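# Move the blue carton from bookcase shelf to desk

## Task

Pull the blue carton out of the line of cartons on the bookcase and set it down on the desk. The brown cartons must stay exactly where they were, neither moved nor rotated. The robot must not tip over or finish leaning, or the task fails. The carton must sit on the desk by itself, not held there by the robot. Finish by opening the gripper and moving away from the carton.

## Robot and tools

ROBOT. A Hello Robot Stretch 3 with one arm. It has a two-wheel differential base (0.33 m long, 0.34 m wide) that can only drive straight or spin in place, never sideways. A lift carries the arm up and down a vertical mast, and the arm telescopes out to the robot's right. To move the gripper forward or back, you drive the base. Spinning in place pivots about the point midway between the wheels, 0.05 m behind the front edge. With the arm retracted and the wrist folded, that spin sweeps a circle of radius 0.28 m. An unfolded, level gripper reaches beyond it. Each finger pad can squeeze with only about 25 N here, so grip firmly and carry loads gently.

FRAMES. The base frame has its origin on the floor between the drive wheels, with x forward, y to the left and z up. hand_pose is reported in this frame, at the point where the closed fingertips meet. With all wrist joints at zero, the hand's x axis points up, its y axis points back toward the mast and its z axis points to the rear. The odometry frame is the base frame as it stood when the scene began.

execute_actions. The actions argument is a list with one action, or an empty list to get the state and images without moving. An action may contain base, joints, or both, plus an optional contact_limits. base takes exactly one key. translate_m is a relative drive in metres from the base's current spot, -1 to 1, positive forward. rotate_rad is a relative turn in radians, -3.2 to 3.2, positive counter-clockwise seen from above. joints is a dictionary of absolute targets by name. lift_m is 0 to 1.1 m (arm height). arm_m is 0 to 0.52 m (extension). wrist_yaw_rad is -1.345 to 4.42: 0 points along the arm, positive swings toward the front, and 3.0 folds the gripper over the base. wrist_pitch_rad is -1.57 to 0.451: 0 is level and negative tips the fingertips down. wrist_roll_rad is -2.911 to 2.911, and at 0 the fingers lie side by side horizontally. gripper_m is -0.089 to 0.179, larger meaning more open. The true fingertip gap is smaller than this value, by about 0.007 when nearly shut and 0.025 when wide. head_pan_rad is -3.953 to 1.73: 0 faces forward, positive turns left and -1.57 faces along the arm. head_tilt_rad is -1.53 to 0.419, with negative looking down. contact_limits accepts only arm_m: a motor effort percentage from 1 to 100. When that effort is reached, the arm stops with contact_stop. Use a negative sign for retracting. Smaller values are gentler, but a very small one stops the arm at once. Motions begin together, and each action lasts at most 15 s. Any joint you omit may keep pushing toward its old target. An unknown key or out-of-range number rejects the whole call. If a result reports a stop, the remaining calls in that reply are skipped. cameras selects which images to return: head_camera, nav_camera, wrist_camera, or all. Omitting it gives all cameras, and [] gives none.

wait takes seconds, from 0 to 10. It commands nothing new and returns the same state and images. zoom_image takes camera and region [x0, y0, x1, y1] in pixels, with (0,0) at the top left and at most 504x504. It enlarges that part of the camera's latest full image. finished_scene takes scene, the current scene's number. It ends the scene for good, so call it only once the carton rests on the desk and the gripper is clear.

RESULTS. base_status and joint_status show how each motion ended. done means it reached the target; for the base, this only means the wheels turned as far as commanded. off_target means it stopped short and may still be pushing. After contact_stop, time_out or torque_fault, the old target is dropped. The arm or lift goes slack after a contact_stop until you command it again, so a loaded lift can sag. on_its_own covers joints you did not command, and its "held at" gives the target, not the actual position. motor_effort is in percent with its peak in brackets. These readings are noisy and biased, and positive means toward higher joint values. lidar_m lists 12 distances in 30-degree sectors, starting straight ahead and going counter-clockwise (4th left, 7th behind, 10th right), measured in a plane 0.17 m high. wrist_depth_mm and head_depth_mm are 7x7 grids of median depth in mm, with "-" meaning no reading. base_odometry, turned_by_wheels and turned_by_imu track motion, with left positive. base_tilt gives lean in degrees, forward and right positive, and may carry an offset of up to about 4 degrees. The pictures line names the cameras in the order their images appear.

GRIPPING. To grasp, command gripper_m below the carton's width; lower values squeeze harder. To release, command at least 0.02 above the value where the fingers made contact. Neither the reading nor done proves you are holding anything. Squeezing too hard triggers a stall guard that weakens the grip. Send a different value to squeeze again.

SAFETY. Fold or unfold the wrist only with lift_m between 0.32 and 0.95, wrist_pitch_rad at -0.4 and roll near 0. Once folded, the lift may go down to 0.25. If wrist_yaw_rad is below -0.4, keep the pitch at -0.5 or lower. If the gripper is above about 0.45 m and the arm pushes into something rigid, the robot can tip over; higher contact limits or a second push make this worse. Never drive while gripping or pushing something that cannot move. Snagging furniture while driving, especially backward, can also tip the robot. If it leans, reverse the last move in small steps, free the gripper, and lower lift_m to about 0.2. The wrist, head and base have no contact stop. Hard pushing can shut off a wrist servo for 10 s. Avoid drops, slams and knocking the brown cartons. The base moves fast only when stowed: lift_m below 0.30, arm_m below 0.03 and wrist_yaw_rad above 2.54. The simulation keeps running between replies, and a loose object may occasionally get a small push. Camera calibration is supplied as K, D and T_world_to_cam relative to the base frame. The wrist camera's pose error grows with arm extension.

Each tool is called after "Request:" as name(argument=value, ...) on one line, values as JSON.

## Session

Request:
execute_actions(actions=[])

Scene clock: 0.00 s.
base_odometry: x=+0.000 y=+0.000 heading=+0.000 (m, m, rad; odometry frame)
turned_by_wheels: +0.000 (rad since the last result)
turned_by_imu: +0.000 (rad since the last result)
base_tilt: forward=-1.0 right=-0.4 (deg)
lidar_m: 1.59 2.40 1.97 2.27 2.32 2.03 2.64 2.09 2.05 1.51 1.35 1.35
head_depth_mm: 1393 1412 1421 1435 1439 1459 1469 / 1529 1529 1539 1557 1578 1596 1608 / 1694 1704 1721 1754 1762 1783 1795 / 1837 1924 1936 1972 2000 2015 1976 / 1867 2213 2267 2308 2341 2366 2088 / 1852 2539 2617 2597 2654 2625 2089 / 1836 2445 2486 2485 2486 2502 2118
base_status: not commanded
joint_positions: lift_m=+0.305 arm_m=+0.002 wrist_yaw_rad=+2.858 wrist_pitch_rad=-0.493 wrist_roll_rad=-0.011 gripper_m=+0.037 head_pan_rad=-0.007 head_tilt_rad=-0.005
joint_status: not commanded
motor_effort: left_wheel=+0 right_wheel=-1 lift_m=+33 arm_m=-1 wrist_yaw_rad=+0 wrist_pitch_rad=+6 wrist_roll_rad=+0 gripper_m=+0 head_pan_rad=+0 head_tilt_rad=+2 (%)
hand_pose: x=+0.0387 y=+0.0585 z=+0.3015 quat_wxyz=(+0.268, +0.699, +0.076, +0.658) (m; base frame)
wrist_depth_mm: - - - - - - - / - - - - - - - / - 782 774 788 786 780 790 / 651 662 654 635 648 643 646 / 547 - 573 547 543 548 536 / 475 - - 468 464 482 468 / - - - 422 412 416 417
pictures: head_camera (sideways: a quarter turn clockwise sets it upright), nav_camera (sideways: a quarter turn counterclockwise sets it upright), wrist_camera
camera_calibration (this result's frames):
head_camera: T_world_to_cam=[[-0.0336104, 0.0498426, -0.998191, 1.31789], [0.0122004, 0.998702, 0.0494573, -0.0643828], [0.999361, -0.0105161, -0.0341749, -0.0062329], [0, 0, 0, 1]] pos_world=[0.0513093, -0.00145343, 1.31848]
nav_camera: T_world_to_cam=[[-0.0245197, 0.0300658, 0.999247, -1.25977], [-0.00247546, -0.999546, 0.0300141, 0.0188578], [0.999696, -0.00173766, 0.024583, -0.0795841], [0, 0, 0, 1]] pos_world=[0.0487176, 0.0565869, 1.26021]
wrist_camera: T_world_to_cam=[[0.94403, -0.329801, 0.00617291, -0.0279615], [-0.212007, -0.620979, -0.754611, 0.298459], [0.252704, 0.711067, -0.656143, 0.314212], [0, 0, 0, 1]] pos_world=[0.0102692, -0.0473107, 0.431561]
Images, in order (width x height): head_camera 896x504, nav_camera 672x504, wrist_camera 644x364.

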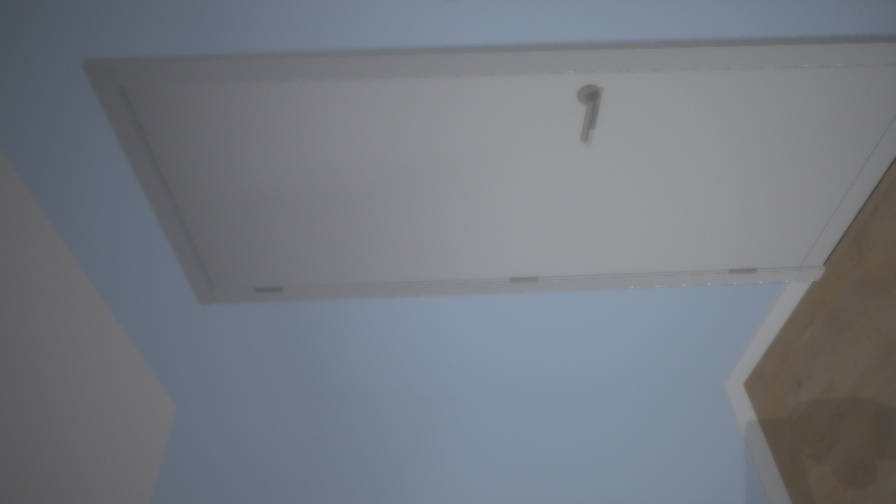

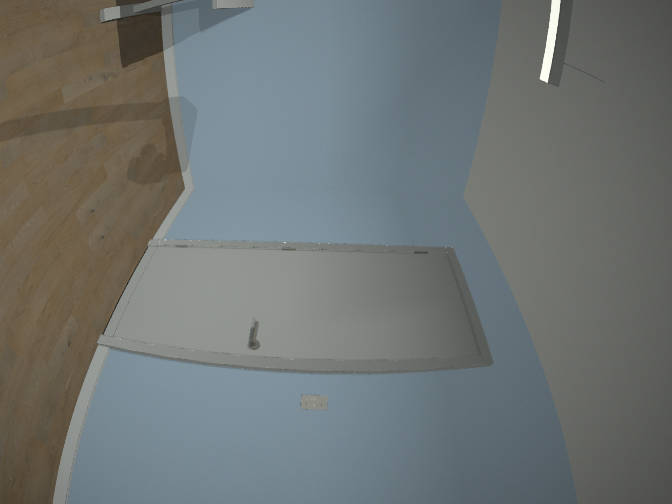

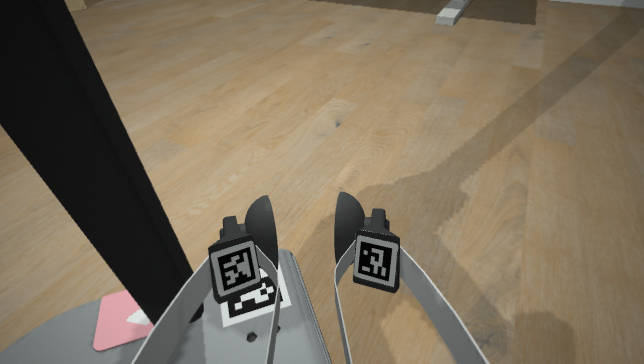

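Request:
execute_actions(actions=[{"joints":{"head_pan_rad":-2.6,"head_tilt_rad":-0.4,"lift_m":0.28,"wrist_pitch_rad":-0.4}}], cameras=["head_camera","nav_camera"])

Scene clock: 2.07 s.
base_odometry: x=+0.000 y=+0.000 heading=+0.000 (m, m, rad; odometry frame)
turned_by_wheels: +0.000 (rad since the last result)
turned_by_imu: +0.000 (rad since the last result)
base_tilt: forward=-0.9 right=-0.4 (deg)
lidar_m: 1.60 2.39 1.97 2.27 2.32 2.03 2.64 2.09 2.05 1.51 1.34 1.35
head_depth_mm: 2208 2380 2592 2799 2229 1662 1337 / 2139 2325 2526 2718 2213 1675 1341 / 2103 2274 2394 2593 2220 1685 1348 / 2057 2230 2346 2385 2259 1679 1354 / 2024 2185 2297 2339 2264 1695 1359 / 1992 2136 2259 2454 2263 1705 1361 / 1944 2084 2256 2450 2298 1711 1363
base_status: not commanded
joint_positions: lift_m=+0.281 arm_m=+0.002 wrist_yaw_rad=+2.858 wrist_pitch_rad=-0.424 wrist_roll_rad=-0.011 gripper_m=+0.037 head_pan_rad=-2.593 head_tilt_rad=-0.395
joint_status: all done
motor_effort: left_wheel=+0(0) right_wheel=+0(1) lift_m=+14(35) arm_m=+0(0) wrist_yaw_rad=+0(0) wrist_pitch_rad=+11(12) wrist_roll_rad=+0(0) gripper_m=+0(1) head_pan_rad=-3(41) head_tilt_rad=-2(28) (%)
hand_pose: x=+0.0413 y=+0.0674 z=+0.2920 quat_wxyz=(+0.245, +0.701, +0.051, +0.667) (m; base frame)
wrist_depth_mm: - - - - - - - / - - - - - - - / - 887 840 843 845 851 834 / 678 689 697 675 659 669 678 / 559 - 577 552 555 547 547 / 481 - - 474 451 472 469 / 438 - - 415 408 414 408
pictures: head_camera (sideways: a quarter turn clockwise sets it upright), nav_camera (sideways: a quarter turn counterclockwise sets it upright)
camera_calibration (this result's frames):
head_camera: T_world_to_cam=[[0.376662, 0.172198, -0.910206, 1.20035], [0.50119, -0.864223, 0.0439042, -0.0601122], [-0.77906, -0.472723, -0.411823, 0.496157], [0, 0, 0, 1]] pos_world=[-0.0354617, -0.0241029, 1.29953]
nav_camera: T_world_to_cam=[[-0.289214, -0.211882, 0.933521, -1.17209], [-0.535064, 0.844414, 0.0258892, 0.0274911], [-0.793764, -0.492006, -0.357587, 0.428813], [0, 0, 0, 1]] pos_world=[0.0161022, -0.0605791, 1.24679]
Images, in order (width x height): head_camera 896x504, nav_camera 672x504.

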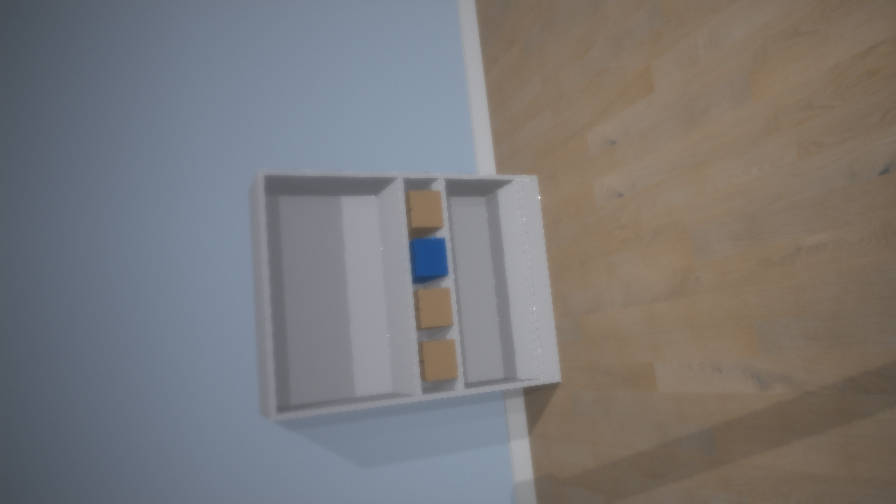

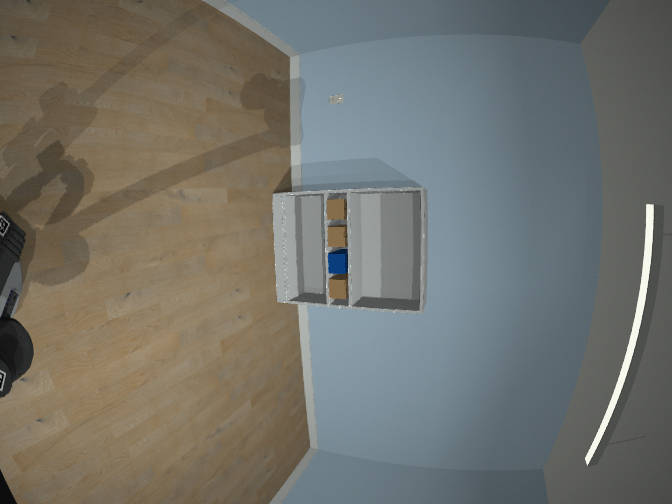

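Request:
execute_actions(actions=[{"base":{"rotate_rad":0.48}}], cameras=[])

Request:
execute_actions(actions=[{"base":{"translate_m":-1}}], cameras=[])

Request:
execute_actions(actions=[{"base":{"translate_m":-0.47}}], cameras=[])

Request:
execute_actions(actions=[{"base":{"rotate_rad":-1.31},"joints":{"head_pan_rad":-1.57,"head_tilt_rad":-0.9,"lift_m":0.38}}], cameras=[])

Request:
execute_actions(actions=[{"joints":{"wrist_yaw_rad":0.02,"gripper_m":0.165}}], cameras=[])

Request:
execute_actions(actions=[{"joints":{"wrist_pitch_rad":0.04,"arm_m":0.08}}])

Scene clock: 4.67 s.
base_odometry: x=+0.000 y=+0.000 heading=+0.480 (m, m, rad; odometry frame)
turned_by_wheels: +0.480 (rad since the last result)
turned_by_imu: +0.479 (rad since the last result)
base_tilt: forward=-1.0 right=-0.5 (deg)
lidar_m: 2.40 1.96 2.42 2.06 2.03 2.70 2.12 2.05 1.55 1.35 1.35 1.54
head_depth_mm: 1942 2077 2188 2233 2189 1663 1336 / 1992 2144 2281 2498 2220 1674 1338 / 2048 2211 2414 2614 2231 1678 1347 / 2116 2268 2492 2697 2242 1684 1353 / 2170 2354 2561 2770 2266 1696 1358 / 2263 2414 2571 2785 2270 1701 1359 / 2068 2129 2198 2247 2182 1712 1366
base_status: done
joint_positions: lift_m=+0.281 arm_m=+0.002 wrist_yaw_rad=+2.858 wrist_pitch_rad=-0.424 wrist_roll_rad=-0.011 gripper_m=+0.037 head_pan_rad=-2.593 head_tilt_rad=-0.396
joint_status: not commanded
motor_effort: left_wheel=-3(13) right_wheel=+2(9) lift_m=+14(14) arm_m=-1(0) wrist_yaw_rad=+1(1) wrist_pitch_rad=+11(11) wrist_roll_rad=+0(0) gripper_m=+0(0) head_pan_rad=-3(3) head_tilt_rad=-2(3) (%)
hand_pose: x=+0.0413 y=+0.0674 z=+0.2921 quat_wxyz=(+0.245, +0.701, +0.051, +0.667) (m; base frame)
wrist_depth_mm: - - - - - - - / - - - - - - - / - 844 859 850 842 831 819 / 692 700 682 668 668 670 663 / 558 - 582 553 548 551 547 / 478 - - 474 452 470 465 / 439 - - 420 407 408 410
pictures: none
No camera images: the call's "cameras" was empty. Leave "cameras" out to get every camera's image.

Scene clock: 9.67 s.
base_odometry: x=-0.887 y=-0.462 heading=+0.480 (m, m, rad; odometry frame)
turned_by_wheels: +0.000 (rad since the last result)
turned_by_imu: -0.002 (rad since the last result)
base_tilt: forward=-1.0 right=-0.4 (deg)
lidar_m: 3.25 3.12 2.26 1.95 2.16 1.60 1.13 1.14 1.62 1.60 1.60 1.86
head_depth_mm: 1117 1201 1259 1345 1227 1482 1340 / 1151 1238 1292 1402 1277 1493 1345 / 1181 1276 1336 1452 1328 1545 1344 / 1217 1319 1365 1420 1386 1552 1354 / 1255 1358 1478 1635 1794 1698 1354 / 1296 1406 1543 1694 1897 1704 1361 / 1335 1458 1607 1772 1991 1715 1365
base_status: done
joint_positions: lift_m=+0.281 arm_m=+0.002 wrist_yaw_rad=+2.858 wrist_pitch_rad=-0.423 wrist_roll_rad=-0.011 gripper_m=+0.037 head_pan_rad=-2.593 head_tilt_rad=-0.396
joint_status: not commanded
motor_effort: left_wheel=-3(13) right_wheel=+2(5) lift_m=+15(15) arm_m=+0(0) wrist_yaw_rad=+0(0) wrist_pitch_rad=+10(11) wrist_roll_rad=+0(0) gripper_m=-1(1) head_pan_rad=-3(4) head_tilt_rad=-2(2) (%)
hand_pose: x=+0.0413 y=+0.0675 z=+0.2922 quat_wxyz=(+0.245, +0.701, +0.051, +0.667) (m; base frame)
wrist_depth_mm: - - - - - - - / - - - - - - - / - 852 858 860 864 833 837 / 698 678 699 668 668 689 668 / 566 - 587 559 560 551 563 / 477 - - 480 453 466 465 / 437 - - 419 410 411 410
pictures: none
No camera images: the call's "cameras" was empty. Leave "cameras" out to get every camera's image.

Scene clock: 12.87 s.
base_odometry: x=-1.304 y=-0.679 heading=+0.480 (m, m, rad; odometry frame)
turned_by_wheels: +0.000 (rad since the last result)
turned_by_imu: -0.001 (rad since the last result)
base_tilt: forward=-1.0 right=-0.5 (deg)
lidar_m: 3.44 3.53 2.08 2.04 1.85 1.08 0.67 0.88 0.79 1.71 1.71 1.99
head_depth_mm: 744 799 854 689 947 917 813 / 763 822 879 749 989 922 835 / 786 848 906 756 1026 926 898 / 808 876 926 975 1080 933 935 / 832 902 959 1015 1109 936 1182 / 860 932 995 885 993 973 1143 / 884 965 1059 805 1277 1489 1366
base_status: done
joint_positions: lift_m=+0.281 arm_m=+0.002 wrist_yaw_rad=+2.858 wrist_pitch_rad=-0.423 wrist_roll_rad=-0.011 gripper_m=+0.037 head_pan_rad=-2.593 head_tilt_rad=-0.396
joint_status: not commanded
motor_effort: left_wheel=-2(14) right_wheel=+1(6) lift_m=+15(15) arm_m=+0(0) wrist_yaw_rad=+0(1) wrist_pitch_rad=+10(10) wrist_roll_rad=+0(0) gripper_m=+0(0) head_pan_rad=-3(4) head_tilt_rad=-2(2) (%)
hand_pose: x=+0.0414 y=+0.0675 z=+0.2923 quat_wxyz=(+0.245, +0.701, +0.051, +0.667) (m; base frame)
wrist_depth_mm: - - - - - - - / - - - - - - - / - 851 873 863 834 862 819 / 697 683 678 675 677 665 668 / 565 - 589 558 556 552 548 / 470 - - 475 454 469 474 / 440 - - 416 412 412 414
pictures: none
No camera images: the call's "cameras" was empty. Leave "cameras" out to get every camera's image.

Scene clock: 15.73 s.
base_odometry: x=-1.304 y=-0.679 heading=-0.830 (m, m, rad; odometry frame)
turned_by_wheels: -1.310 (rad since the last result)
turned_by_imu: -1.310 (rad since the last result)
base_tilt: forward=-0.9 right=-0.4 (deg)
lidar_m: 1.71 1.78 2.46 3.37 2.49 2.08 2.04 1.32 0.67 0.87 0.79 1.35
head_depth_mm: 572 799 862 1504 1410 1232 1097 / 573 890 1015 959 1352 1240 1128 / 576 893 1021 965 1344 1239 - / 578 894 1022 965 1354 1262 - / 582 892 1020 966 1354 1238 1104 / 585 894 1024 968 1357 1247 1101 / 588 894 1024 973 1349 1250 1109
base_status: done
joint_positions: lift_m=+0.379 arm_m=+0.002 wrist_yaw_rad=+2.858 wrist_pitch_rad=-0.422 wrist_roll_rad=-0.011 gripper_m=+0.037 head_pan_rad=-1.577 head_tilt_rad=-0.889
joint_status: all done
motor_effort: left_wheel=+3(13) right_wheel=-3(9) lift_m=+51(49) arm_m=-1(0) wrist_yaw_rad=+0(1) wrist_pitch_rad=+10(10) wrist_roll_rad=+0(0) gripper_m=-1(1) head_pan_rad=+4(41) head_tilt_rad=-5(36) (%)
hand_pose: x=+0.0414 y=+0.0676 z=+0.3910 quat_wxyz=(+0.244, +0.701, +0.051, +0.668) (m; base frame)
wrist_depth_mm: - - - - - - - / - - - - - - - / - - - - - - - / 816 835 849 810 813 811 804 / 703 - 705 701 689 669 684 / 589 - 549 574 566 578 577 / 510 509 529 512 510 517 510
pictures: none
No camera images: the call's "cameras" was empty. Leave "cameras" out to get every camera's image.

Scene clock: 18.17 s.
base_odometry: x=-1.304 y=-0.679 heading=-0.830 (m, m, rad; odometry frame)
turned_by_wheels: +0.000 (rad since the last result)
turned_by_imu: +0.000 (rad since the last result)
base_tilt: forward=-1.0 right=-0.5 (deg)
lidar_m: 1.71 1.78 2.46 3.80 2.49 2.08 2.04 1.32 0.67 0.88 0.79 1.35
head_depth_mm: 572 797 860 1494 1403 1230 1096 / 574 892 1014 960 1351 1233 1122 / 576 895 1024 962 1350 1237 - / 579 895 1022 963 1351 1266 1123 / 581 893 1023 968 1357 1242 1107 / 584 894 1025 968 1359 1243 1109 / 588 894 1025 972 1343 1245 1106
base_status: not commanded
joint_positions: lift_m=+0.379 arm_m=+0.002 wrist_yaw_rad=+0.023 wrist_pitch_rad=-0.422 wrist_roll_rad=-0.011 gripper_m=+0.130 head_pan_rad=-1.577 head_tilt_rad=-0.889
joint_status: gripper_m off_target (ended at +0.130, target +0.165); the others done
motor_effort: left_wheel=+3(3) right_wheel=-3(4) lift_m=+51(51) arm_m=-1(0) wrist_yaw_rad=-3(1) wrist_pitch_rad=+10(10) wrist_roll_rad=+0(0) gripper_m=+100(99) head_pan_rad=+4(3) head_tilt_rad=-5(5) (%)
hand_pose: x=-0.0163 y=-0.3711 z=+0.3910 quat_wxyz=(+0.697, +0.157, -0.686, -0.140) (m; base frame)
wrist_depth_mm: 344 333 332 336 333 336 609 / 536 623 628 623 624 417 711 / 595 703 685 687 701 474 764 / 583 674 677 690 675 568 803 / 548 579 552 559 564 669 682 / 580 - 568 570 565 572 585 / 518 513 515 520 507 507 503
pictures: none
No camera images: the call's "cameras" was empty. Leave "cameras" out to get every camera's image.

Scene clock: 19.93 s.
base_odometry: x=-1.304 y=-0.679 heading=-0.830 (m, m, rad; odometry frame)
turned_by_wheels: +0.000 (rad since the last result)
turned_by_imu: +0.000 (rad since the last result)
base_tilt: forward=-1.0 right=-0.4 (deg)
lidar_m: 1.71 1.78 2.47 3.80 2.49 2.09 2.05 1.31 0.66 0.88 0.79 1.35
head_depth_mm: 571 799 862 1504 1406 1230 1101 / 574 890 1015 959 1352 1252 1123 / 577 891 1023 963 1354 1279 - / 579 895 1022 964 1358 1219 1138 / 581 892 1027 968 1357 1238 1104 / 585 894 1025 970 1363 1243 1107 / 589 896 1025 972 1341 1246 1107
base_status: not commanded
joint_positions: lift_m=+0.379 arm_m=+0.080 wrist_yaw_rad=+0.022 wrist_pitch_rad=+0.013 wrist_roll_rad=-0.011 gripper_m=+0.165 head_pan_rad=-1.577 head_tilt_rad=-0.889
joint_status: all done
on_its_own: gripper_m moved +0.035 to your old target +0.165
motor_effort: left_wheel=+3(2) right_wheel=-3(3) lift_m=+51(51) arm_m=+5(5) wrist_yaw_rad=-1(3) wrist_pitch_rad=+12(12) wrist_roll_rad=+0(0) gripper_m=+0(99) head_pan_rad=+4(4) head_tilt_rad=-5(5) (%)
hand_pose: x=-0.0157 y=-0.4811 z=+0.4973 quat_wxyz=(+0.711, +0.003, -0.703, +0.012) (m; base frame)
wrist_depth_mm: 516 508 507 506 503 451 298 / 534 526 520 531 510 390 278 / 291 311 334 291 406 288 300 / 305 299 299 296 299 296 317 / 314 307 310 308 310 297 320 / 324 600 597 603 608 491 326 / 580 625 627 615 626 470 522
pictures: head_camera (sideways: a quarter turn clockwise sets it upright), nav_camera (sideways: a quarter turn counterclockwise sets it upright), wrist_camera
camera_calibration (this result's frames):
head_camera: T_world_to_cam=[[0.0545165, 0.793352, -0.606317, 0.806188], [0.998489, -0.0475088, 0.0276141, -0.0419143], [-0.00689769, -0.606906, -0.794744, 0.989571], [0, 0, 0, 1]] pos_world=[0.0047262, -0.0410057, 1.27642]
nav_camera: T_world_to_cam=[[0.0251845, -0.75745, 0.652407, -0.807506], [-0.999682, -0.0201264, 0.0152233, 0.0442246], [0.00159971, -0.652583, -0.757716, 0.944519], [0, 0, 0, 1]] pos_world=[0.0630362, 0.00562174, 1.24183]
wrist_camera: T_world_to_cam=[[-0.999458, 0.0261497, -0.0199879, -0.00197328], [0.0250011, 0.208187, -0.97777, 0.613281], [-0.0214071, -0.977739, -0.208728, -0.199142], [0, 0, 0, 1]] pos_world=[-0.021568, -0.322334, 0.558042]
Images, in order (width x height): head_camera 896x504, nav_camera 672x504, wrist_camera 644x364.

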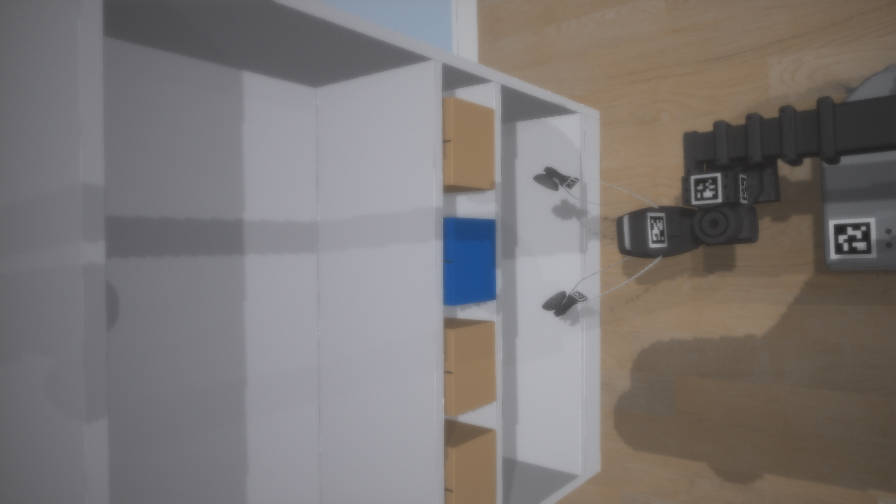

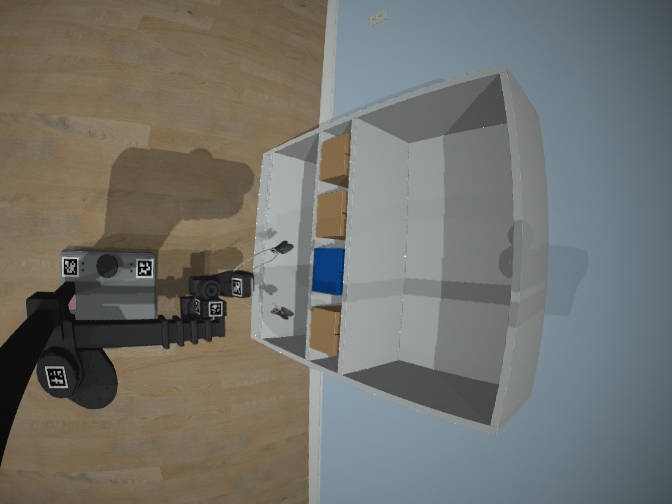

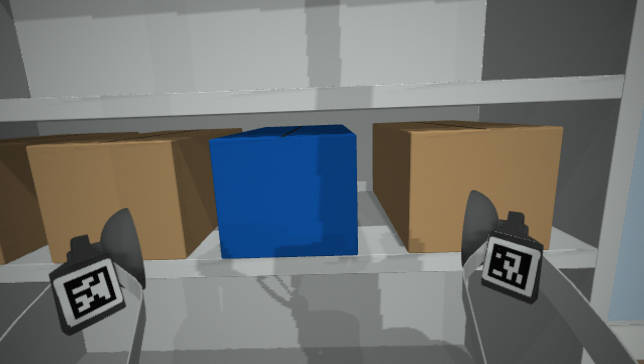

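Request:
execute_actions(actions=[{"base":{"translate_m":0.031},"joints":{"wrist_yaw_rad":0.0,"arm_m":0.205,"gripper_m":0.168}}], cameras=["head_camera","wrist_camera"])

Scene clock: 22.43 s.
base_odometry: x=-1.283 y=-0.701 heading=-0.830 (m, m, rad; odometry frame)
turned_by_wheels: +0.000 (rad since the last result)
turned_by_imu: +0.000 (rad since the last result)
base_tilt: forward=-1.0 right=-0.4 (deg)
lidar_m: 1.68 1.75 2.42 3.36 2.51 2.11 2.08 1.32 0.68 0.88 0.77 1.35
head_depth_mm: 572 850 894 1049 1409 1232 1095 / 574 894 1023 959 1341 1232 1126 / 576 895 1021 959 1337 1217 1136 / 579 894 1026 964 1356 1241 1140 / 582 896 1024 970 1360 1242 1105 / 585 896 1026 968 1362 1243 1103 / 589 896 1025 970 1339 1245 1106
base_status: done
joint_positions: lift_m=+0.379 arm_m=+0.205 wrist_yaw_rad=+0.002 wrist_pitch_rad=+0.014 wrist_roll_rad=-0.011 gripper_m=+0.168 head_pan_rad=-1.577 head_tilt_rad=-0.889
joint_status: all done
motor_effort: left_wheel=+2(9) right_wheel=-4(5) lift_m=+51(51) arm_m=+5(6) wrist_yaw_rad=-2(2) wrist_pitch_rad=+12(12) wrist_roll_rad=+0(0) gripper_m=+0(68) head_pan_rad=+3(4) head_tilt_rad=-5(5) (%)
hand_pose: x=-0.0209 y=-0.6061 z=+0.4976 quat_wxyz=(+0.711, -0.004, -0.703, +0.005) (m; base frame)
wrist_depth_mm: 399 395 395 399 401 396 329 / 409 163 163 162 162 162 162 / 337 307 278 243 375 266 228 / 172 191 171 171 173 189 171 / 178 205 176 176 178 - 178 / - 219 183 183 184 210 185 / 192 194 191 191 194 195 193
pictures: head_camera (sideways: a quarter turn clockwise sets it upright), wrist_camera
camera_calibration (this result's frames):
head_camera: T_world_to_cam=[[0.054443, 0.793358, -0.606316, 0.806188], [0.998493, -0.0474163, 0.0276141, -0.0419143], [-0.00684147, -0.606906, -0.794744, 0.989571], [0, 0, 0, 1]] pos_world=[0.00473, -0.0410059, 1.27642]
wrist_camera: T_world_to_cam=[[-0.998722, 0.0464136, -0.0200275, 0.00841535], [0.0292232, 0.20684, -0.977938, 0.639012], [-0.0412472, -0.977273, -0.207932, -0.322033], [0, 0, 0, 1]] pos_world=[-0.0235523, -0.447278, 0.558122]
Images, in order (width x height): head_camera 896x504, wrist_camera 644x364.

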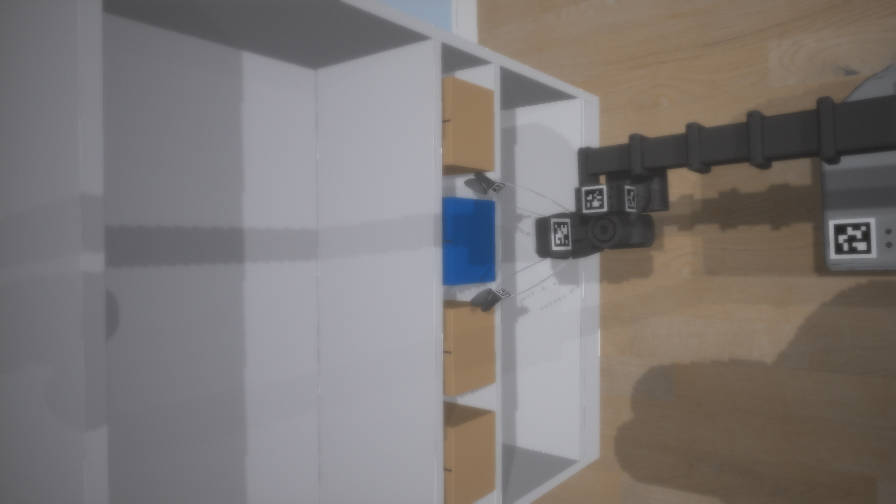

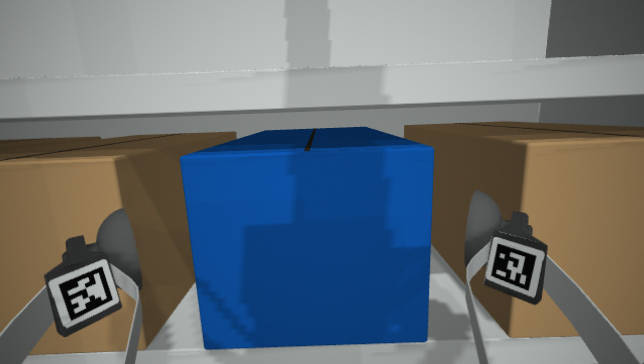

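Request:
execute_actions(actions=[{"base":{"translate_m":-0.005},"joints":{"gripper_m":0.164,"arm_m":0.22}}], cameras=["wrist_camera"])

Request:
execute_actions(actions=[{"joints":{"arm_m":0.245},"contact_limits":{"arm_m":10}}], cameras=["head_camera","wrist_camera"])

Scene clock: 24.30 s.
base_odometry: x=-1.286 y=-0.698 heading=-0.830 (m, m, rad; odometry frame)
turned_by_wheels: +0.000 (rad since the last result)
turned_by_imu: +0.000 (rad since the last result)
base_tilt: forward=-1.0 right=-0.5 (deg)
lidar_m: 1.69 1.75 2.42 3.35 2.50 2.10 2.07 1.32 0.68 0.88 0.77 1.35
head_depth_mm: 572 848 881 1030 1410 1232 1097 / 573 890 1021 960 1353 1236 1121 / 575 896 1021 962 1356 1217 1137 / 578 893 1021 963 1358 1238 1136 / 581 897 1023 967 1354 1243 1104 / 585 894 1021 970 1360 1243 1106 / 587 895 1026 970 1340 1248 1106
base_status: done
joint_positions: lift_m=+0.379 arm_m=+0.220 wrist_yaw_rad=+0.002 wrist_pitch_rad=+0.014 wrist_roll_rad=-0.011 gripper_m=+0.164 head_pan_rad=-1.577 head_tilt_rad=-0.889
joint_status: all done
motor_effort: left_wheel=+3(5) right_wheel=-3(8) lift_m=+51(52) arm_m=+6(7) wrist_yaw_rad=-1(1) wrist_pitch_rad=+12(12) wrist_roll_rad=+0(0) gripper_m=-1(88) head_pan_rad=+4(4) head_tilt_rad=-5(5) (%)
hand_pose: x=-0.0209 y=-0.6211 z=+0.4976 quat_wxyz=(+0.711, -0.004, -0.703, +0.005) (m; base frame)
wrist_depth_mm: 387 383 378 380 390 385 324 / 271 149 147 148 149 148 148 / 345 308 279 244 362 265 229 / 158 175 155 154 156 180 157 / 162 198 160 161 162 163 162 / - 211 166 166 169 201 168 / 175 188 174 172 175 178 173
pictures: wrist_camera
camera_calibration (this result's frames):
wrist_camera: T_world_to_cam=[[-0.998721, 0.0464176, -0.0200275, 0.00911297], [0.029224, 0.206839, -0.977938, 0.642114], [-0.0412511, -0.977273, -0.207931, -0.336692], [0, 0, 0, 1]] pos_world=[-0.0235527, -0.462277, 0.558122]
Images, in order (width x height): wrist_camera 644x364.

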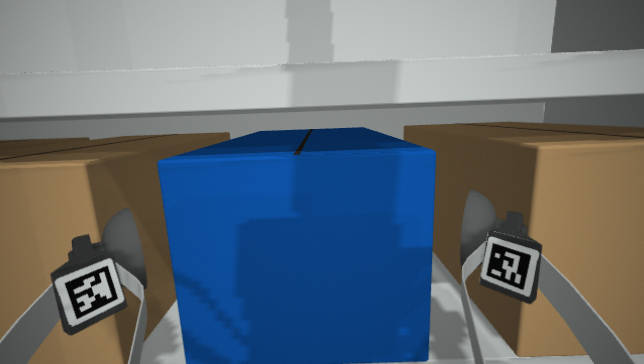

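Scene clock: 25.43 s.
base_odometry: x=-1.286 y=-0.698 heading=-0.830 (m, m, rad; odometry frame)
turned_by_wheels: +0.000 (rad since the last result)
turned_by_imu: +0.000 (rad since the last result)
base_tilt: forward=-1.0 right=-0.4 (deg)
lidar_m: 1.68 1.76 2.43 3.35 2.51 2.11 2.07 1.32 0.68 0.88 0.77 1.35
head_depth_mm: 570 851 881 1030 1404 1235 1095 / 573 893 1023 957 1354 1232 1125 / 576 894 1025 963 1357 1235 1136 / 579 893 1026 962 1344 1241 1137 / 581 894 1025 967 1358 1242 1107 / 584 891 1022 971 1358 1242 1104 / 587 897 1023 970 1341 1242 1106
base_status: not commanded
joint_positions: lift_m=+0.379 arm_m=+0.245 wrist_yaw_rad=+0.002 wrist_pitch_rad=+0.014 wrist_roll_rad=-0.011 gripper_m=+0.164 head_pan_rad=-1.577 head_tilt_rad=-0.889
joint_status: all done
motor_effort: left_wheel=+3(3) right_wheel=-3(3) lift_m=+51(51) arm_m=+6(5) wrist_yaw_rad=-2(1) wrist_pitch_rad=+12(12) wrist_roll_rad=+0(0) gripper_m=-1(1) head_pan_rad=+4(3) head_tilt_rad=-5(5) (%)
contact_limits: arm_m 10 (drawing in: default 29, maximum 48; extending or still: default 39, maximum 65)
hand_pose: x=-0.0209 y=-0.6461 z=+0.4976 quat_wxyz=(+0.711, -0.004, -0.703, +0.005) (m; base frame)
wrist_depth_mm: 361 361 358 359 363 361 311 / 124 124 123 123 123 124 124 / 337 307 286 242 365 260 227 / 151 148 130 130 130 184 132 / 142 134 135 134 134 153 137 / - 138 140 139 140 204 141 / 151 173 144 144 145 178 146
pictures: head_camera (sideways: a quarter turn clockwise sets it upright), wrist_camera
camera_calibration (this result's frames):
head_camera: T_world_to_cam=[[0.0543912, 0.793361, -0.606316, 0.806188], [0.998497, -0.0473511, 0.0276141, -0.0419143], [-0.00680183, -0.606907, -0.794744, 0.989571], [0, 0, 0, 1]] pos_world=[0.00473268, -0.041006, 1.27642]
wrist_camera: T_world_to_cam=[[-0.998721, 0.0464181, -0.0200277, 0.0102736], [0.0292241, 0.206833, -0.97794, 0.647282], [-0.0412517, -0.977275, -0.207925, -0.361124], [0, 0, 0, 1]] pos_world=[-0.0235528, -0.487273, 0.558122]
Images, in order (width x height): head_camera 896x504, wrist_camera 644x364.

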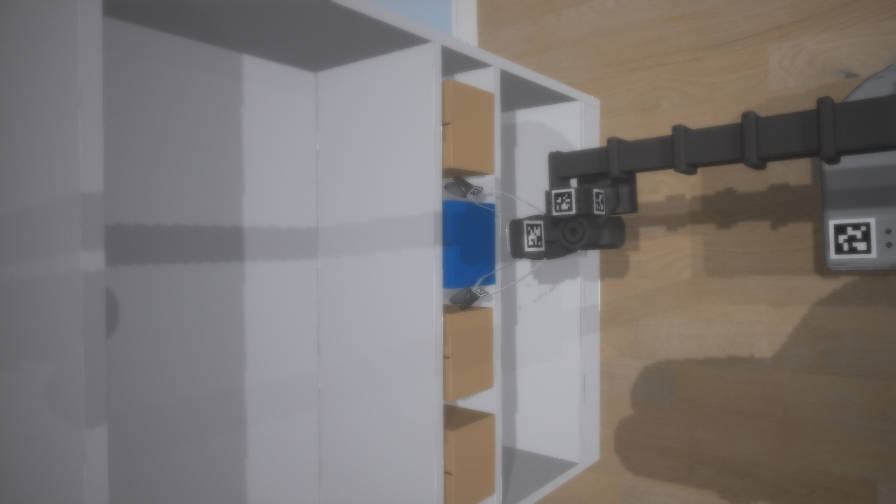

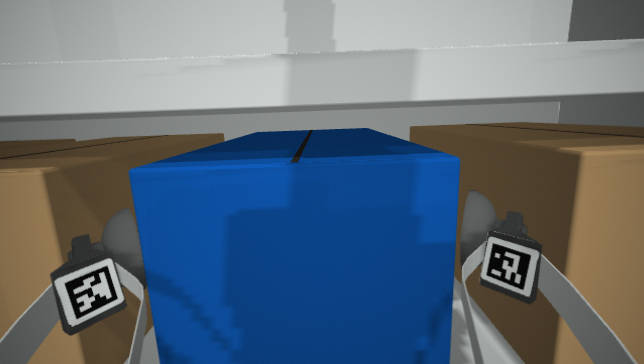

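Request:
execute_actions(actions=[{"joints":{"arm_m":0.252,"gripper_m":0.1}}], cameras=["wrist_camera"])

Request:
execute_actions(actions=[{"joints":{"arm_m":0.155}}], cameras=["head_camera","wrist_camera"])

Scene clock: 26.87 s.
base_odometry: x=-1.286 y=-0.698 heading=-0.830 (m, m, rad; odometry frame)
turned_by_wheels: +0.000 (rad since the last result)
turned_by_imu: +0.000 (rad since the last result)
base_tilt: forward=-1.0 right=-0.4 (deg)
lidar_m: 1.68 1.75 2.42 3.37 2.51 2.10 2.07 1.32 0.68 0.88 0.77 1.35
head_depth_mm: 571 849 882 1032 1414 1234 1095 / 574 892 1024 960 1355 1235 1127 / 577 894 1021 962 1359 1237 1134 / 578 894 1024 966 1344 1242 1136 / 581 896 1029 967 1356 1234 1103 / 584 894 1022 969 1358 1245 1105 / 588 897 1027 969 1342 1251 1105
base_status: not commanded
joint_positions: lift_m=+0.379 arm_m=+0.252 wrist_yaw_rad=+0.002 wrist_pitch_rad=+0.014 wrist_roll_rad=-0.011 gripper_m=+0.129 head_pan_rad=-1.577 head_tilt_rad=-0.889
joint_status: gripper_m off_target (ended at +0.129, target +0.100); the others done
motor_effort: left_wheel=+2(2) right_wheel=-3(3) lift_m=+51(51) arm_m=+5(5) wrist_yaw_rad=-1(2) wrist_pitch_rad=+12(12) wrist_roll_rad=+0(0) gripper_m=-100(100) head_pan_rad=+3(4) head_tilt_rad=-5(5) (%)
hand_pose: x=-0.0209 y=-0.6532 z=+0.4976 quat_wxyz=(+0.711, -0.004, -0.703, +0.005) (m; base frame)
wrist_depth_mm: 354 349 355 357 353 355 310 / 117 116 117 117 117 117 117 / 346 305 287 242 366 261 228 / 151 148 127 126 126 172 126 / 142 130 129 130 131 158 130 / - 134 135 134 136 204 134 / 148 168 140 140 140 178 139
pictures: wrist_camera
camera_calibration (this result's frames):
wrist_camera: T_world_to_cam=[[-0.998712, 0.0466104, -0.0200276, 0.0106755], [0.0292638, 0.206827, -0.97794, 0.648731], [-0.0414399, -0.977267, -0.207925, -0.367978], [0, 0, 0, 1]] pos_world=[-0.0235716, -0.494286, 0.558122]
Images, in order (width x height): wrist_camera 644x364.

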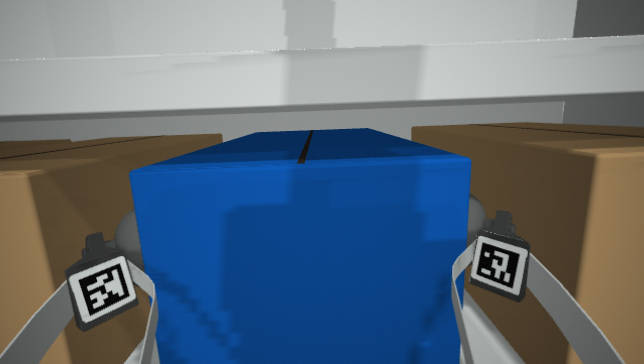

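Scene clock: 28.80 s.
base_odometry: x=-1.286 y=-0.698 heading=-0.830 (m, m, rad; odometry frame)
turned_by_wheels: +0.000 (rad since the last result)
turned_by_imu: +0.000 (rad since the last result)
base_tilt: forward=-1.0 right=-0.4 (deg)
lidar_m: 1.68 1.75 2.42 3.35 2.50 2.11 2.07 1.32 0.68 0.88 0.77 1.35
head_depth_mm: 571 847 881 1027 1414 1231 1096 / 573 891 1025 958 1353 1229 1123 / 576 894 1022 954 1352 1196 1140 / 578 894 1021 929 1308 1218 1135 / 582 896 1021 963 1357 1244 1099 / 584 895 1022 970 1361 1241 1109 / 587 898 1026 974 1346 1247 1107
base_status: not commanded
joint_positions: lift_m=+0.379 arm_m=+0.155 wrist_yaw_rad=+0.002 wrist_pitch_rad=+0.014 wrist_roll_rad=-0.011 gripper_m=+0.101 head_pan_rad=-1.577 head_tilt_rad=-0.889
joint_status: all done
on_its_own: gripper_m moved -0.028 to your old target +0.100
motor_effort: left_wheel=+3(3) right_wheel=-4(3) lift_m=+51(51) arm_m=-6(7) wrist_yaw_rad=-1(2) wrist_pitch_rad=+12(12) wrist_roll_rad=+0(0) gripper_m=-58(100) head_pan_rad=+3(3) head_tilt_rad=-5(5) (%)
hand_pose: x=-0.0210 y=-0.5569 z=+0.4976 quat_wxyz=(+0.711, -0.004, -0.703, +0.005) (m; base frame)
wrist_depth_mm: 442 441 438 444 441 437 324 / 456 442 449 210 211 212 212 / 318 309 295 244 351 265 231 / 224 149 125 125 127 222 221 / 232 128 128 129 130 229 231 / 241 132 133 134 135 241 238 / 537 245 137 139 141 518 307
pictures: head_camera (sideways: a quarter turn clockwise sets it upright), wrist_camera
camera_calibration (this result's frames):
head_camera: T_world_to_cam=[[0.0543914, 0.793361, -0.606316, 0.806189], [0.998497, -0.0473514, 0.0276141, -0.0419144], [-0.00680197, -0.606907, -0.794744, 0.989571], [0, 0, 0, 1]] pos_world=[0.00473267, -0.041006, 1.27642]
wrist_camera: T_world_to_cam=[[-0.998703, 0.0468032, -0.0200298, 0.00624878], [0.0293056, 0.206815, -0.977941, 0.628824], [-0.0416283, -0.97726, -0.207919, -0.273929], [0, 0, 0, 1]] pos_world=[-0.0235906, -0.398043, 0.558123]
Images, in order (width x height): head_camera 896x504, wrist_camera 644x364.

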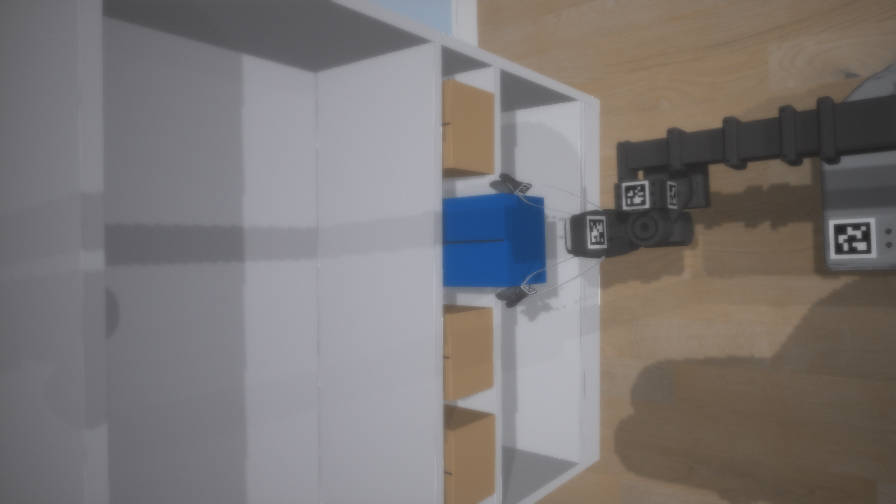

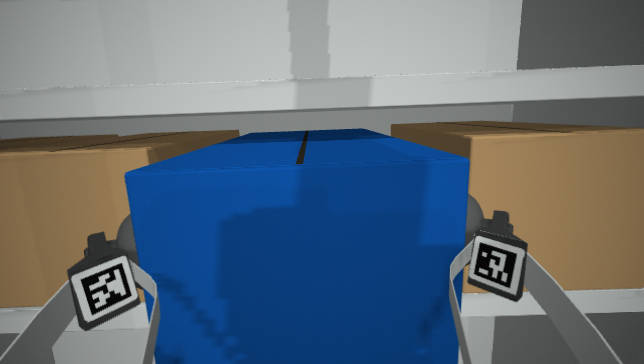

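Request:
execute_actions(actions=[{"joints":{"gripper_m":0.172}}], cameras=[])

Request:
execute_actions(actions=[{"joints":{"gripper_m":0.172}}], cameras=[])

Request:
execute_actions(actions=[{"joints":{"lift_m":0.572,"wrist_pitch_rad":-0.8}}], cameras=[])

Request:
execute_actions(actions=[{"joints":{"arm_m":0.285,"gripper_m":0.168},"contact_limits":{"arm_m":10}}], cameras=["head_camera","wrist_camera"])

Scene clock: 30.63 s.
base_odometry: x=-1.286 y=-0.698 heading=-0.830 (m, m, rad; odometry frame)
turned_by_wheels: +0.000 (rad since the last result)
turned_by_imu: +0.000 (rad since the last result)
base_tilt: forward=-1.1 right=-0.4 (deg)
lidar_m: 1.69 1.75 2.43 3.34 2.50 2.11 2.07 1.32 0.68 0.88 0.77 1.35
head_depth_mm: 572 849 880 1031 1407 1236 1097 / 574 894 1023 963 1352 1234 1128 / 577 894 1025 950 1357 1199 1139 / 578 895 1021 930 1305 1220 1138 / 582 893 1025 967 1361 1241 1102 / 585 897 1026 973 1354 1247 1103 / 588 897 1021 971 1337 1246 1107
base_status: not commanded
joint_positions: lift_m=+0.379 arm_m=+0.155 wrist_yaw_rad=+0.002 wrist_pitch_rad=+0.014 wrist_roll_rad=-0.011 gripper_m=+0.155 head_pan_rad=-1.577 head_tilt_rad=-0.889
joint_status: gripper_m off_target (ended at +0.155, target +0.172)
motor_effort: left_wheel=+2(2) right_wheel=-3(3) lift_m=+51(51) arm_m=-6(6) wrist_yaw_rad=-1(1) wrist_pitch_rad=+12(12) wrist_roll_rad=+0(0) gripper_m=+100(99) head_pan_rad=+3(4) head_tilt_rad=-5(5) (%)
hand_pose: x=-0.0210 y=-0.5569 z=+0.4976 quat_wxyz=(+0.711, -0.004, -0.703, +0.005) (m; base frame)
wrist_depth_mm: 439 441 438 436 440 445 319 / 453 451 450 210 210 211 209 / 317 308 294 244 349 264 230 / 225 149 127 127 126 221 220 / 232 130 131 131 131 227 230 / 237 135 134 136 136 241 239 / 549 245 140 141 142 501 311
pictures: none
No camera images: the call's "cameras" was empty. Leave "cameras" out to get every camera's image.

Scene clock: 30.93 s.
base_odometry: x=-1.286 y=-0.698 heading=-0.830 (m, m, rad; odometry frame)
turned_by_wheels: +0.000 (rad since the last result)
turned_by_imu: +0.000 (rad since the last result)
base_tilt: forward=-0.9 right=-0.5 (deg)
lidar_m: 1.68 1.75 2.42 3.37 2.51 2.11 2.07 1.31 0.68 0.88 0.78 1.35
head_depth_mm: 571 850 885 1033 1408 1235 1095 / 573 893 1021 957 1347 1237 1125 / 576 895 1022 951 1353 1200 1136 / 579 892 1018 929 1309 1218 1140 / 582 895 1024 969 1363 1241 1102 / 584 894 1022 967 1363 1246 1104 / 588 897 1025 971 1345 1244 1108
base_status: not commanded
joint_positions: lift_m=+0.379 arm_m=+0.155 wrist_yaw_rad=+0.002 wrist_pitch_rad=+0.014 wrist_roll_rad=-0.011 gripper_m=+0.167 head_pan_rad=-1.577 head_tilt_rad=-0.889
joint_status: gripper_m off_target (ended at +0.167, target +0.172)
motor_effort: left_wheel=+3(3) right_wheel=-2(2) lift_m=+51(51) arm_m=-6(6) wrist_yaw_rad=-1(1) wrist_pitch_rad=+12(12) wrist_roll_rad=+0(0) gripper_m=+99(99) head_pan_rad=+3(3) head_tilt_rad=-5(5) (%)
hand_pose: x=-0.0210 y=-0.5569 z=+0.4976 quat_wxyz=(+0.711, -0.004, -0.703, +0.005) (m; base frame)
wrist_depth_mm: 438 438 448 447 448 440 324 / 455 453 452 210 212 212 210 / 302 309 293 243 349 267 231 / 225 151 127 127 126 220 221 / 231 131 130 131 131 227 229 / - 134 136 135 136 241 238 / 547 246 140 140 141 485 352
pictures: none
No camera images: the call's "cameras" was empty. Leave "cameras" out to get every camera's image.

Scene clock: 33.50 s.
base_odometry: x=-1.286 y=-0.698 heading=-0.830 (m, m, rad; odometry frame)
turned_by_wheels: +0.000 (rad since the last result)
turned_by_imu: +0.000 (rad since the last result)
base_tilt: forward=-1.0 right=-0.4 (deg)
lidar_m: 1.69 1.76 2.42 3.35 2.51 2.10 2.07 1.32 0.68 0.88 0.77 1.35
head_depth_mm: 572 851 881 1029 1413 1229 1098 / 572 893 1020 960 1341 - - / 577 892 1021 949 - 1225 1137 / 579 895 1026 929 1333 1237 1134 / 581 895 1026 968 1360 1241 1106 / 586 897 1026 971 1362 1245 1106 / 587 895 1024 973 1348 1249 1106
base_status: not commanded
joint_positions: lift_m=+0.571 arm_m=+0.155 wrist_yaw_rad=+0.002 wrist_pitch_rad=-0.807 wrist_roll_rad=-0.011 gripper_m=+0.172 head_pan_rad=-1.577 head_tilt_rad=-0.889
joint_status: all done
on_its_own: gripper_m moved +0.005 to your old target +0.172
motor_effort: left_wheel=+2(3) right_wheel=-2(3) lift_m=+51(52) arm_m=-6(6) wrist_yaw_rad=-1(1) wrist_pitch_rad=+3(12) wrist_roll_rad=+0(0) gripper_m=+0(99) head_pan_rad=+3(4) head_tilt_rad=-6(5) (%)
hand_pose: x=-0.0213 y=-0.4602 z=+0.5084 quat_wxyz=(+0.654, +0.280, -0.646, -0.276) (m; base frame)
wrist_depth_mm: 238 245 210 210 256 237 239 / 279 277 183 184 260 279 294 / 332 333 192 194 316 340 768 / 572 639 255 247 650 503 777 / 609 612 603 608 623 688 695 / 653 623 638 630 636 634 643 / 574 584 599 600 597 595 597
pictures: none
No camera images: the call's "cameras" was empty. Leave "cameras" out to get every camera's image.

Scene clock: 35.70 s.
base_odometry: x=-1.286 y=-0.698 heading=-0.830 (m, m, rad; odometry frame)
turned_by_wheels: +0.000 (rad since the last result)
turned_by_imu: +0.000 (rad since the last result)
base_tilt: forward=-1.0 right=-0.4 (deg)
lidar_m: 1.68 1.76 2.43 3.35 2.51 2.10 2.07 1.31 0.68 0.88 0.77 1.35
head_depth_mm: 572 847 879 1028 1403 1236 1094 / 573 890 1025 957 1328 - - / 576 895 1019 951 1335 1237 1139 / 579 895 1021 940 1331 1243 1137 / 581 892 1024 967 1353 1245 1102 / 584 896 1026 966 1363 1241 1105 / 588 895 1026 971 1345 1244 1109
base_status: not commanded
joint_positions: lift_m=+0.571 arm_m=+0.285 wrist_yaw_rad=+0.002 wrist_pitch_rad=-0.807 wrist_roll_rad=-0.011 gripper_m=+0.168 head_pan_rad=-1.577 head_tilt_rad=-0.889
joint_status: all done
motor_effort: left_wheel=+3(3) right_wheel=-2(4) lift_m=+51(51) arm_m=+5(5) wrist_yaw_rad=-1(1) wrist_pitch_rad=+3(3) wrist_roll_rad=+0(0) gripper_m=-1(88) head_pan_rad=+3(4) head_tilt_rad=-5(5) (%)
contact_limits: arm_m 10 (drawing in: default 29, maximum 48; extending or still: default 39, maximum 65)
hand_pose: x=-0.0213 y=-0.5894 z=+0.5083 quat_wxyz=(+0.654, +0.280, -0.646, -0.276) (m; base frame)
wrist_depth_mm: 137 138 139 140 142 142 143 / 124 124 125 126 126 127 127 / 157 173 156 157 158 163 160 / 181 196 148 148 149 191 181 / 245 136 134 135 136 222 248 / 519 123 124 124 124 526 640 / 579 116 114 115 115 589 608
pictures: head_camera (sideways: a quarter turn clockwise sets it upright), wrist_camera
camera_calibration (this result's frames):
head_camera: T_world_to_cam=[[0.0543913, 0.793361, -0.606317, 0.806189], [0.998497, -0.0473512, 0.0276141, -0.0419144], [-0.0068019, -0.606907, -0.794744, 0.989571], [0, 0, 0, 1]] pos_world=[0.00473268, -0.041006, 1.27642]
wrist_camera: T_world_to_cam=[[-0.998666, 0.0466317, 0.022165, -0.0138917], [0.0285733, 0.856716, -0.514997, 0.793747], [-0.0430042, -0.513676, -0.856906, 0.299644], [0, 0, 0, 1]] pos_world=[-0.0236671, -0.525448, 0.665852]
Images, in order (width x height): head_camera 896x504, wrist_camera 644x364.

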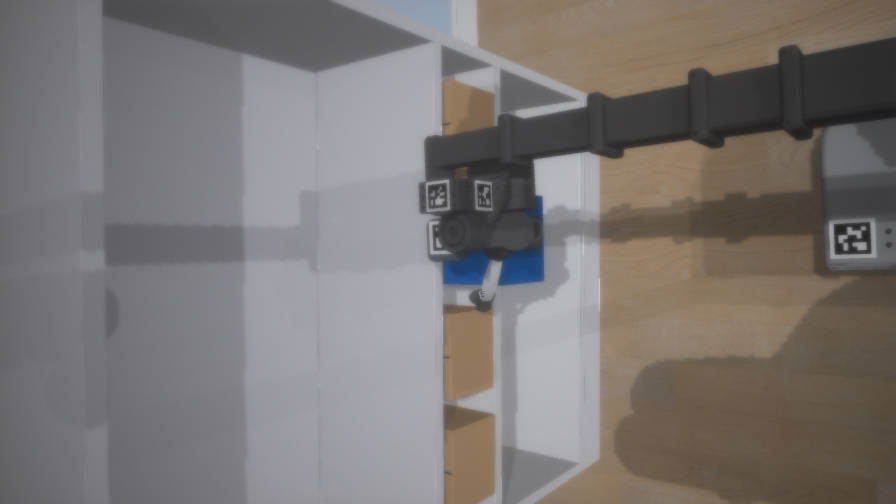

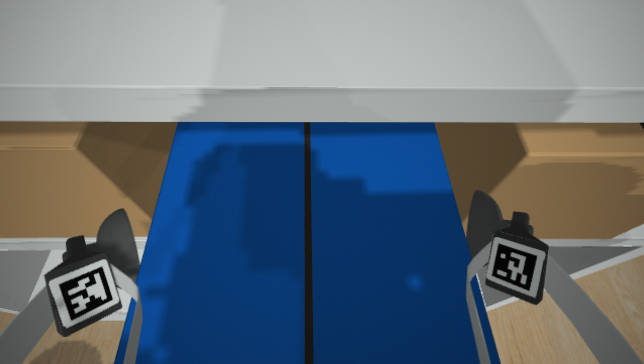

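Request:
execute_actions(actions=[{"joints":{"arm_m":0.328,"gripper_m":0.165},"contact_limits":{"arm_m":10}}], cameras=["head_camera"])

Request:
execute_actions(actions=[{"joints":{"lift_m":0.566,"gripper_m":0.095}}], cameras=["wrist_camera"])

Scene clock: 37.50 s.
base_odometry: x=-1.286 y=-0.698 heading=-0.830 (m, m, rad; odometry frame)
turned_by_wheels: +0.000 (rad since the last result)
turned_by_imu: +0.000 (rad since the last result)
base_tilt: forward=-1.0 right=-0.4 (deg)
lidar_m: 1.68 1.76 2.43 3.37 2.51 2.10 2.07 1.31 0.68 0.87 0.77 1.35
head_depth_mm: 571 850 879 1030 1406 1238 1095 / 573 893 1022 961 1335 - - / 575 895 1023 - 1331 1238 1135 / 579 895 1025 940 1333 1241 1139 / 581 892 1026 965 1357 1247 1103 / 584 895 1023 972 1364 1243 1103 / 588 894 1023 973 1344 1240 1110
base_status: not commanded
joint_positions: lift_m=+0.571 arm_m=+0.328 wrist_yaw_rad=+0.000 wrist_pitch_rad=-0.807 wrist_roll_rad=-0.011 gripper_m=+0.165 head_pan_rad=-1.577 head_tilt_rad=-0.889
joint_status: all done
motor_effort: left_wheel=+3(3) right_wheel=-3(3) lift_m=+50(51) arm_m=+6(5) wrist_yaw_rad=+0(1) wrist_pitch_rad=+3(3) wrist_roll_rad=+0(0) gripper_m=-4(71) head_pan_rad=+4(4) head_tilt_rad=-5(5) (%)
contact_limits: arm_m 10 (drawing in: default 29, maximum 48; extending or still: default 39, maximum 65)
hand_pose: x=-0.0215 y=-0.6323 z=+0.5083 quat_wxyz=(+0.654, +0.279, -0.646, -0.276) (m; base frame)
wrist_depth_mm: 137 137 138 140 141 143 143 / 121 122 122 124 124 125 126 / 108 109 109 110 111 111 112 / 100 100 101 102 103 104 105 / 146 131 132 135 136 153 142 / 189 123 123 124 125 245 215 / 566 116 114 115 115 475 605
pictures: head_camera (sideways: a quarter turn clockwise sets it upright)
camera_calibration (this result's frames):
head_camera: T_world_to_cam=[[0.0543911, 0.793361, -0.606316, 0.806189], [0.998497, -0.047351, 0.0276141, -0.0419144], [-0.00680175, -0.606907, -0.794744, 0.989571], [0, 0, 0, 1]] pos_world=[0.00473269, -0.041006, 1.27642]
Images, in order (width x height): head_camera 896x504.

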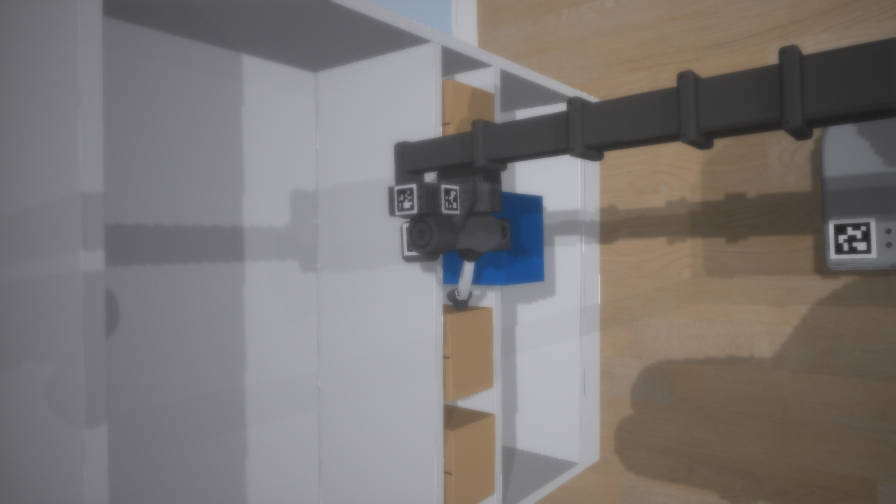

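Scene clock: 38.77 s.
base_odometry: x=-1.286 y=-0.698 heading=-0.830 (m, m, rad; odometry frame)
turned_by_wheels: +0.000 (rad since the last result)
turned_by_imu: +0.000 (rad since the last result)
base_tilt: forward=-1.0 right=-0.5 (deg)
lidar_m: 1.68 1.75 2.42 3.35 2.50 2.11 2.07 1.32 0.68 0.88 0.77 1.34
head_depth_mm: 573 848 878 1028 1404 1231 1094 / 575 893 1020 958 1330 - - / 577 894 1023 - 1337 1236 1135 / 580 894 1024 940 1334 1241 1134 / 582 896 1024 969 1357 1242 1107 / 587 895 1025 972 1362 1242 1105 / 589 895 1025 971 1343 1245 1107
base_status: not commanded
joint_positions: lift_m=+0.567 arm_m=+0.328 wrist_yaw_rad=-0.003 wrist_pitch_rad=-0.770 wrist_roll_rad=-0.010 gripper_m=+0.128 head_pan_rad=-1.577 head_tilt_rad=-0.889
joint_status: gripper_m off_target (ended at +0.128, target +0.095); the others done
motor_effort: left_wheel=+2(3) right_wheel=+0(2) lift_m=+6(46) arm_m=+6(6) wrist_yaw_rad=+3(3) wrist_pitch_rad=-14(14) wrist_roll_rad=-1(1) gripper_m=-99(100) head_pan_rad=+3(3) head_tilt_rad=-5(5) (%)
hand_pose: x=-0.0220 y=-0.6397 z=+0.5100 quat_wxyz=(+0.658, +0.266, -0.652, -0.265) (m; base frame)
wrist_depth_mm: 148 149 150 150 152 153 153 / 128 129 129 131 131 132 133 / 113 113 115 115 115 116 117 / 101 102 102 103 103 104 104 / 138 107 132 133 133 112 137 / 173 125 125 126 126 197 179 / 496 117 116 116 116 450 576
pictures: wrist_camera
camera_calibration (this result's frames):
wrist_camera: T_world_to_cam=[[-0.998435, 0.0523587, 0.0196481, -0.0073272], [0.0331353, 0.836891, -0.546366, 0.841174], [-0.0450503, -0.54486, -0.837316, 0.245213], [0, 0, 0, 1]] pos_world=[-0.0241414, -0.569981, 0.665054]
Images, in order (width x height): wrist_camera 644x364.

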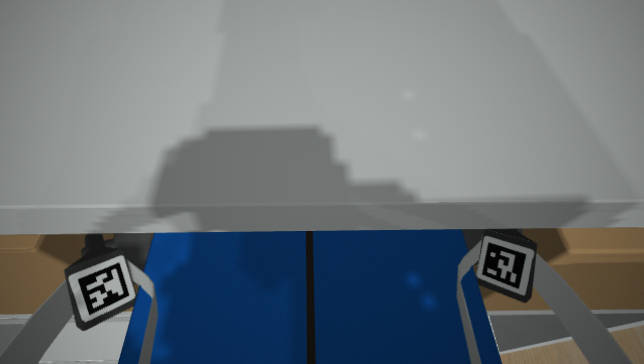

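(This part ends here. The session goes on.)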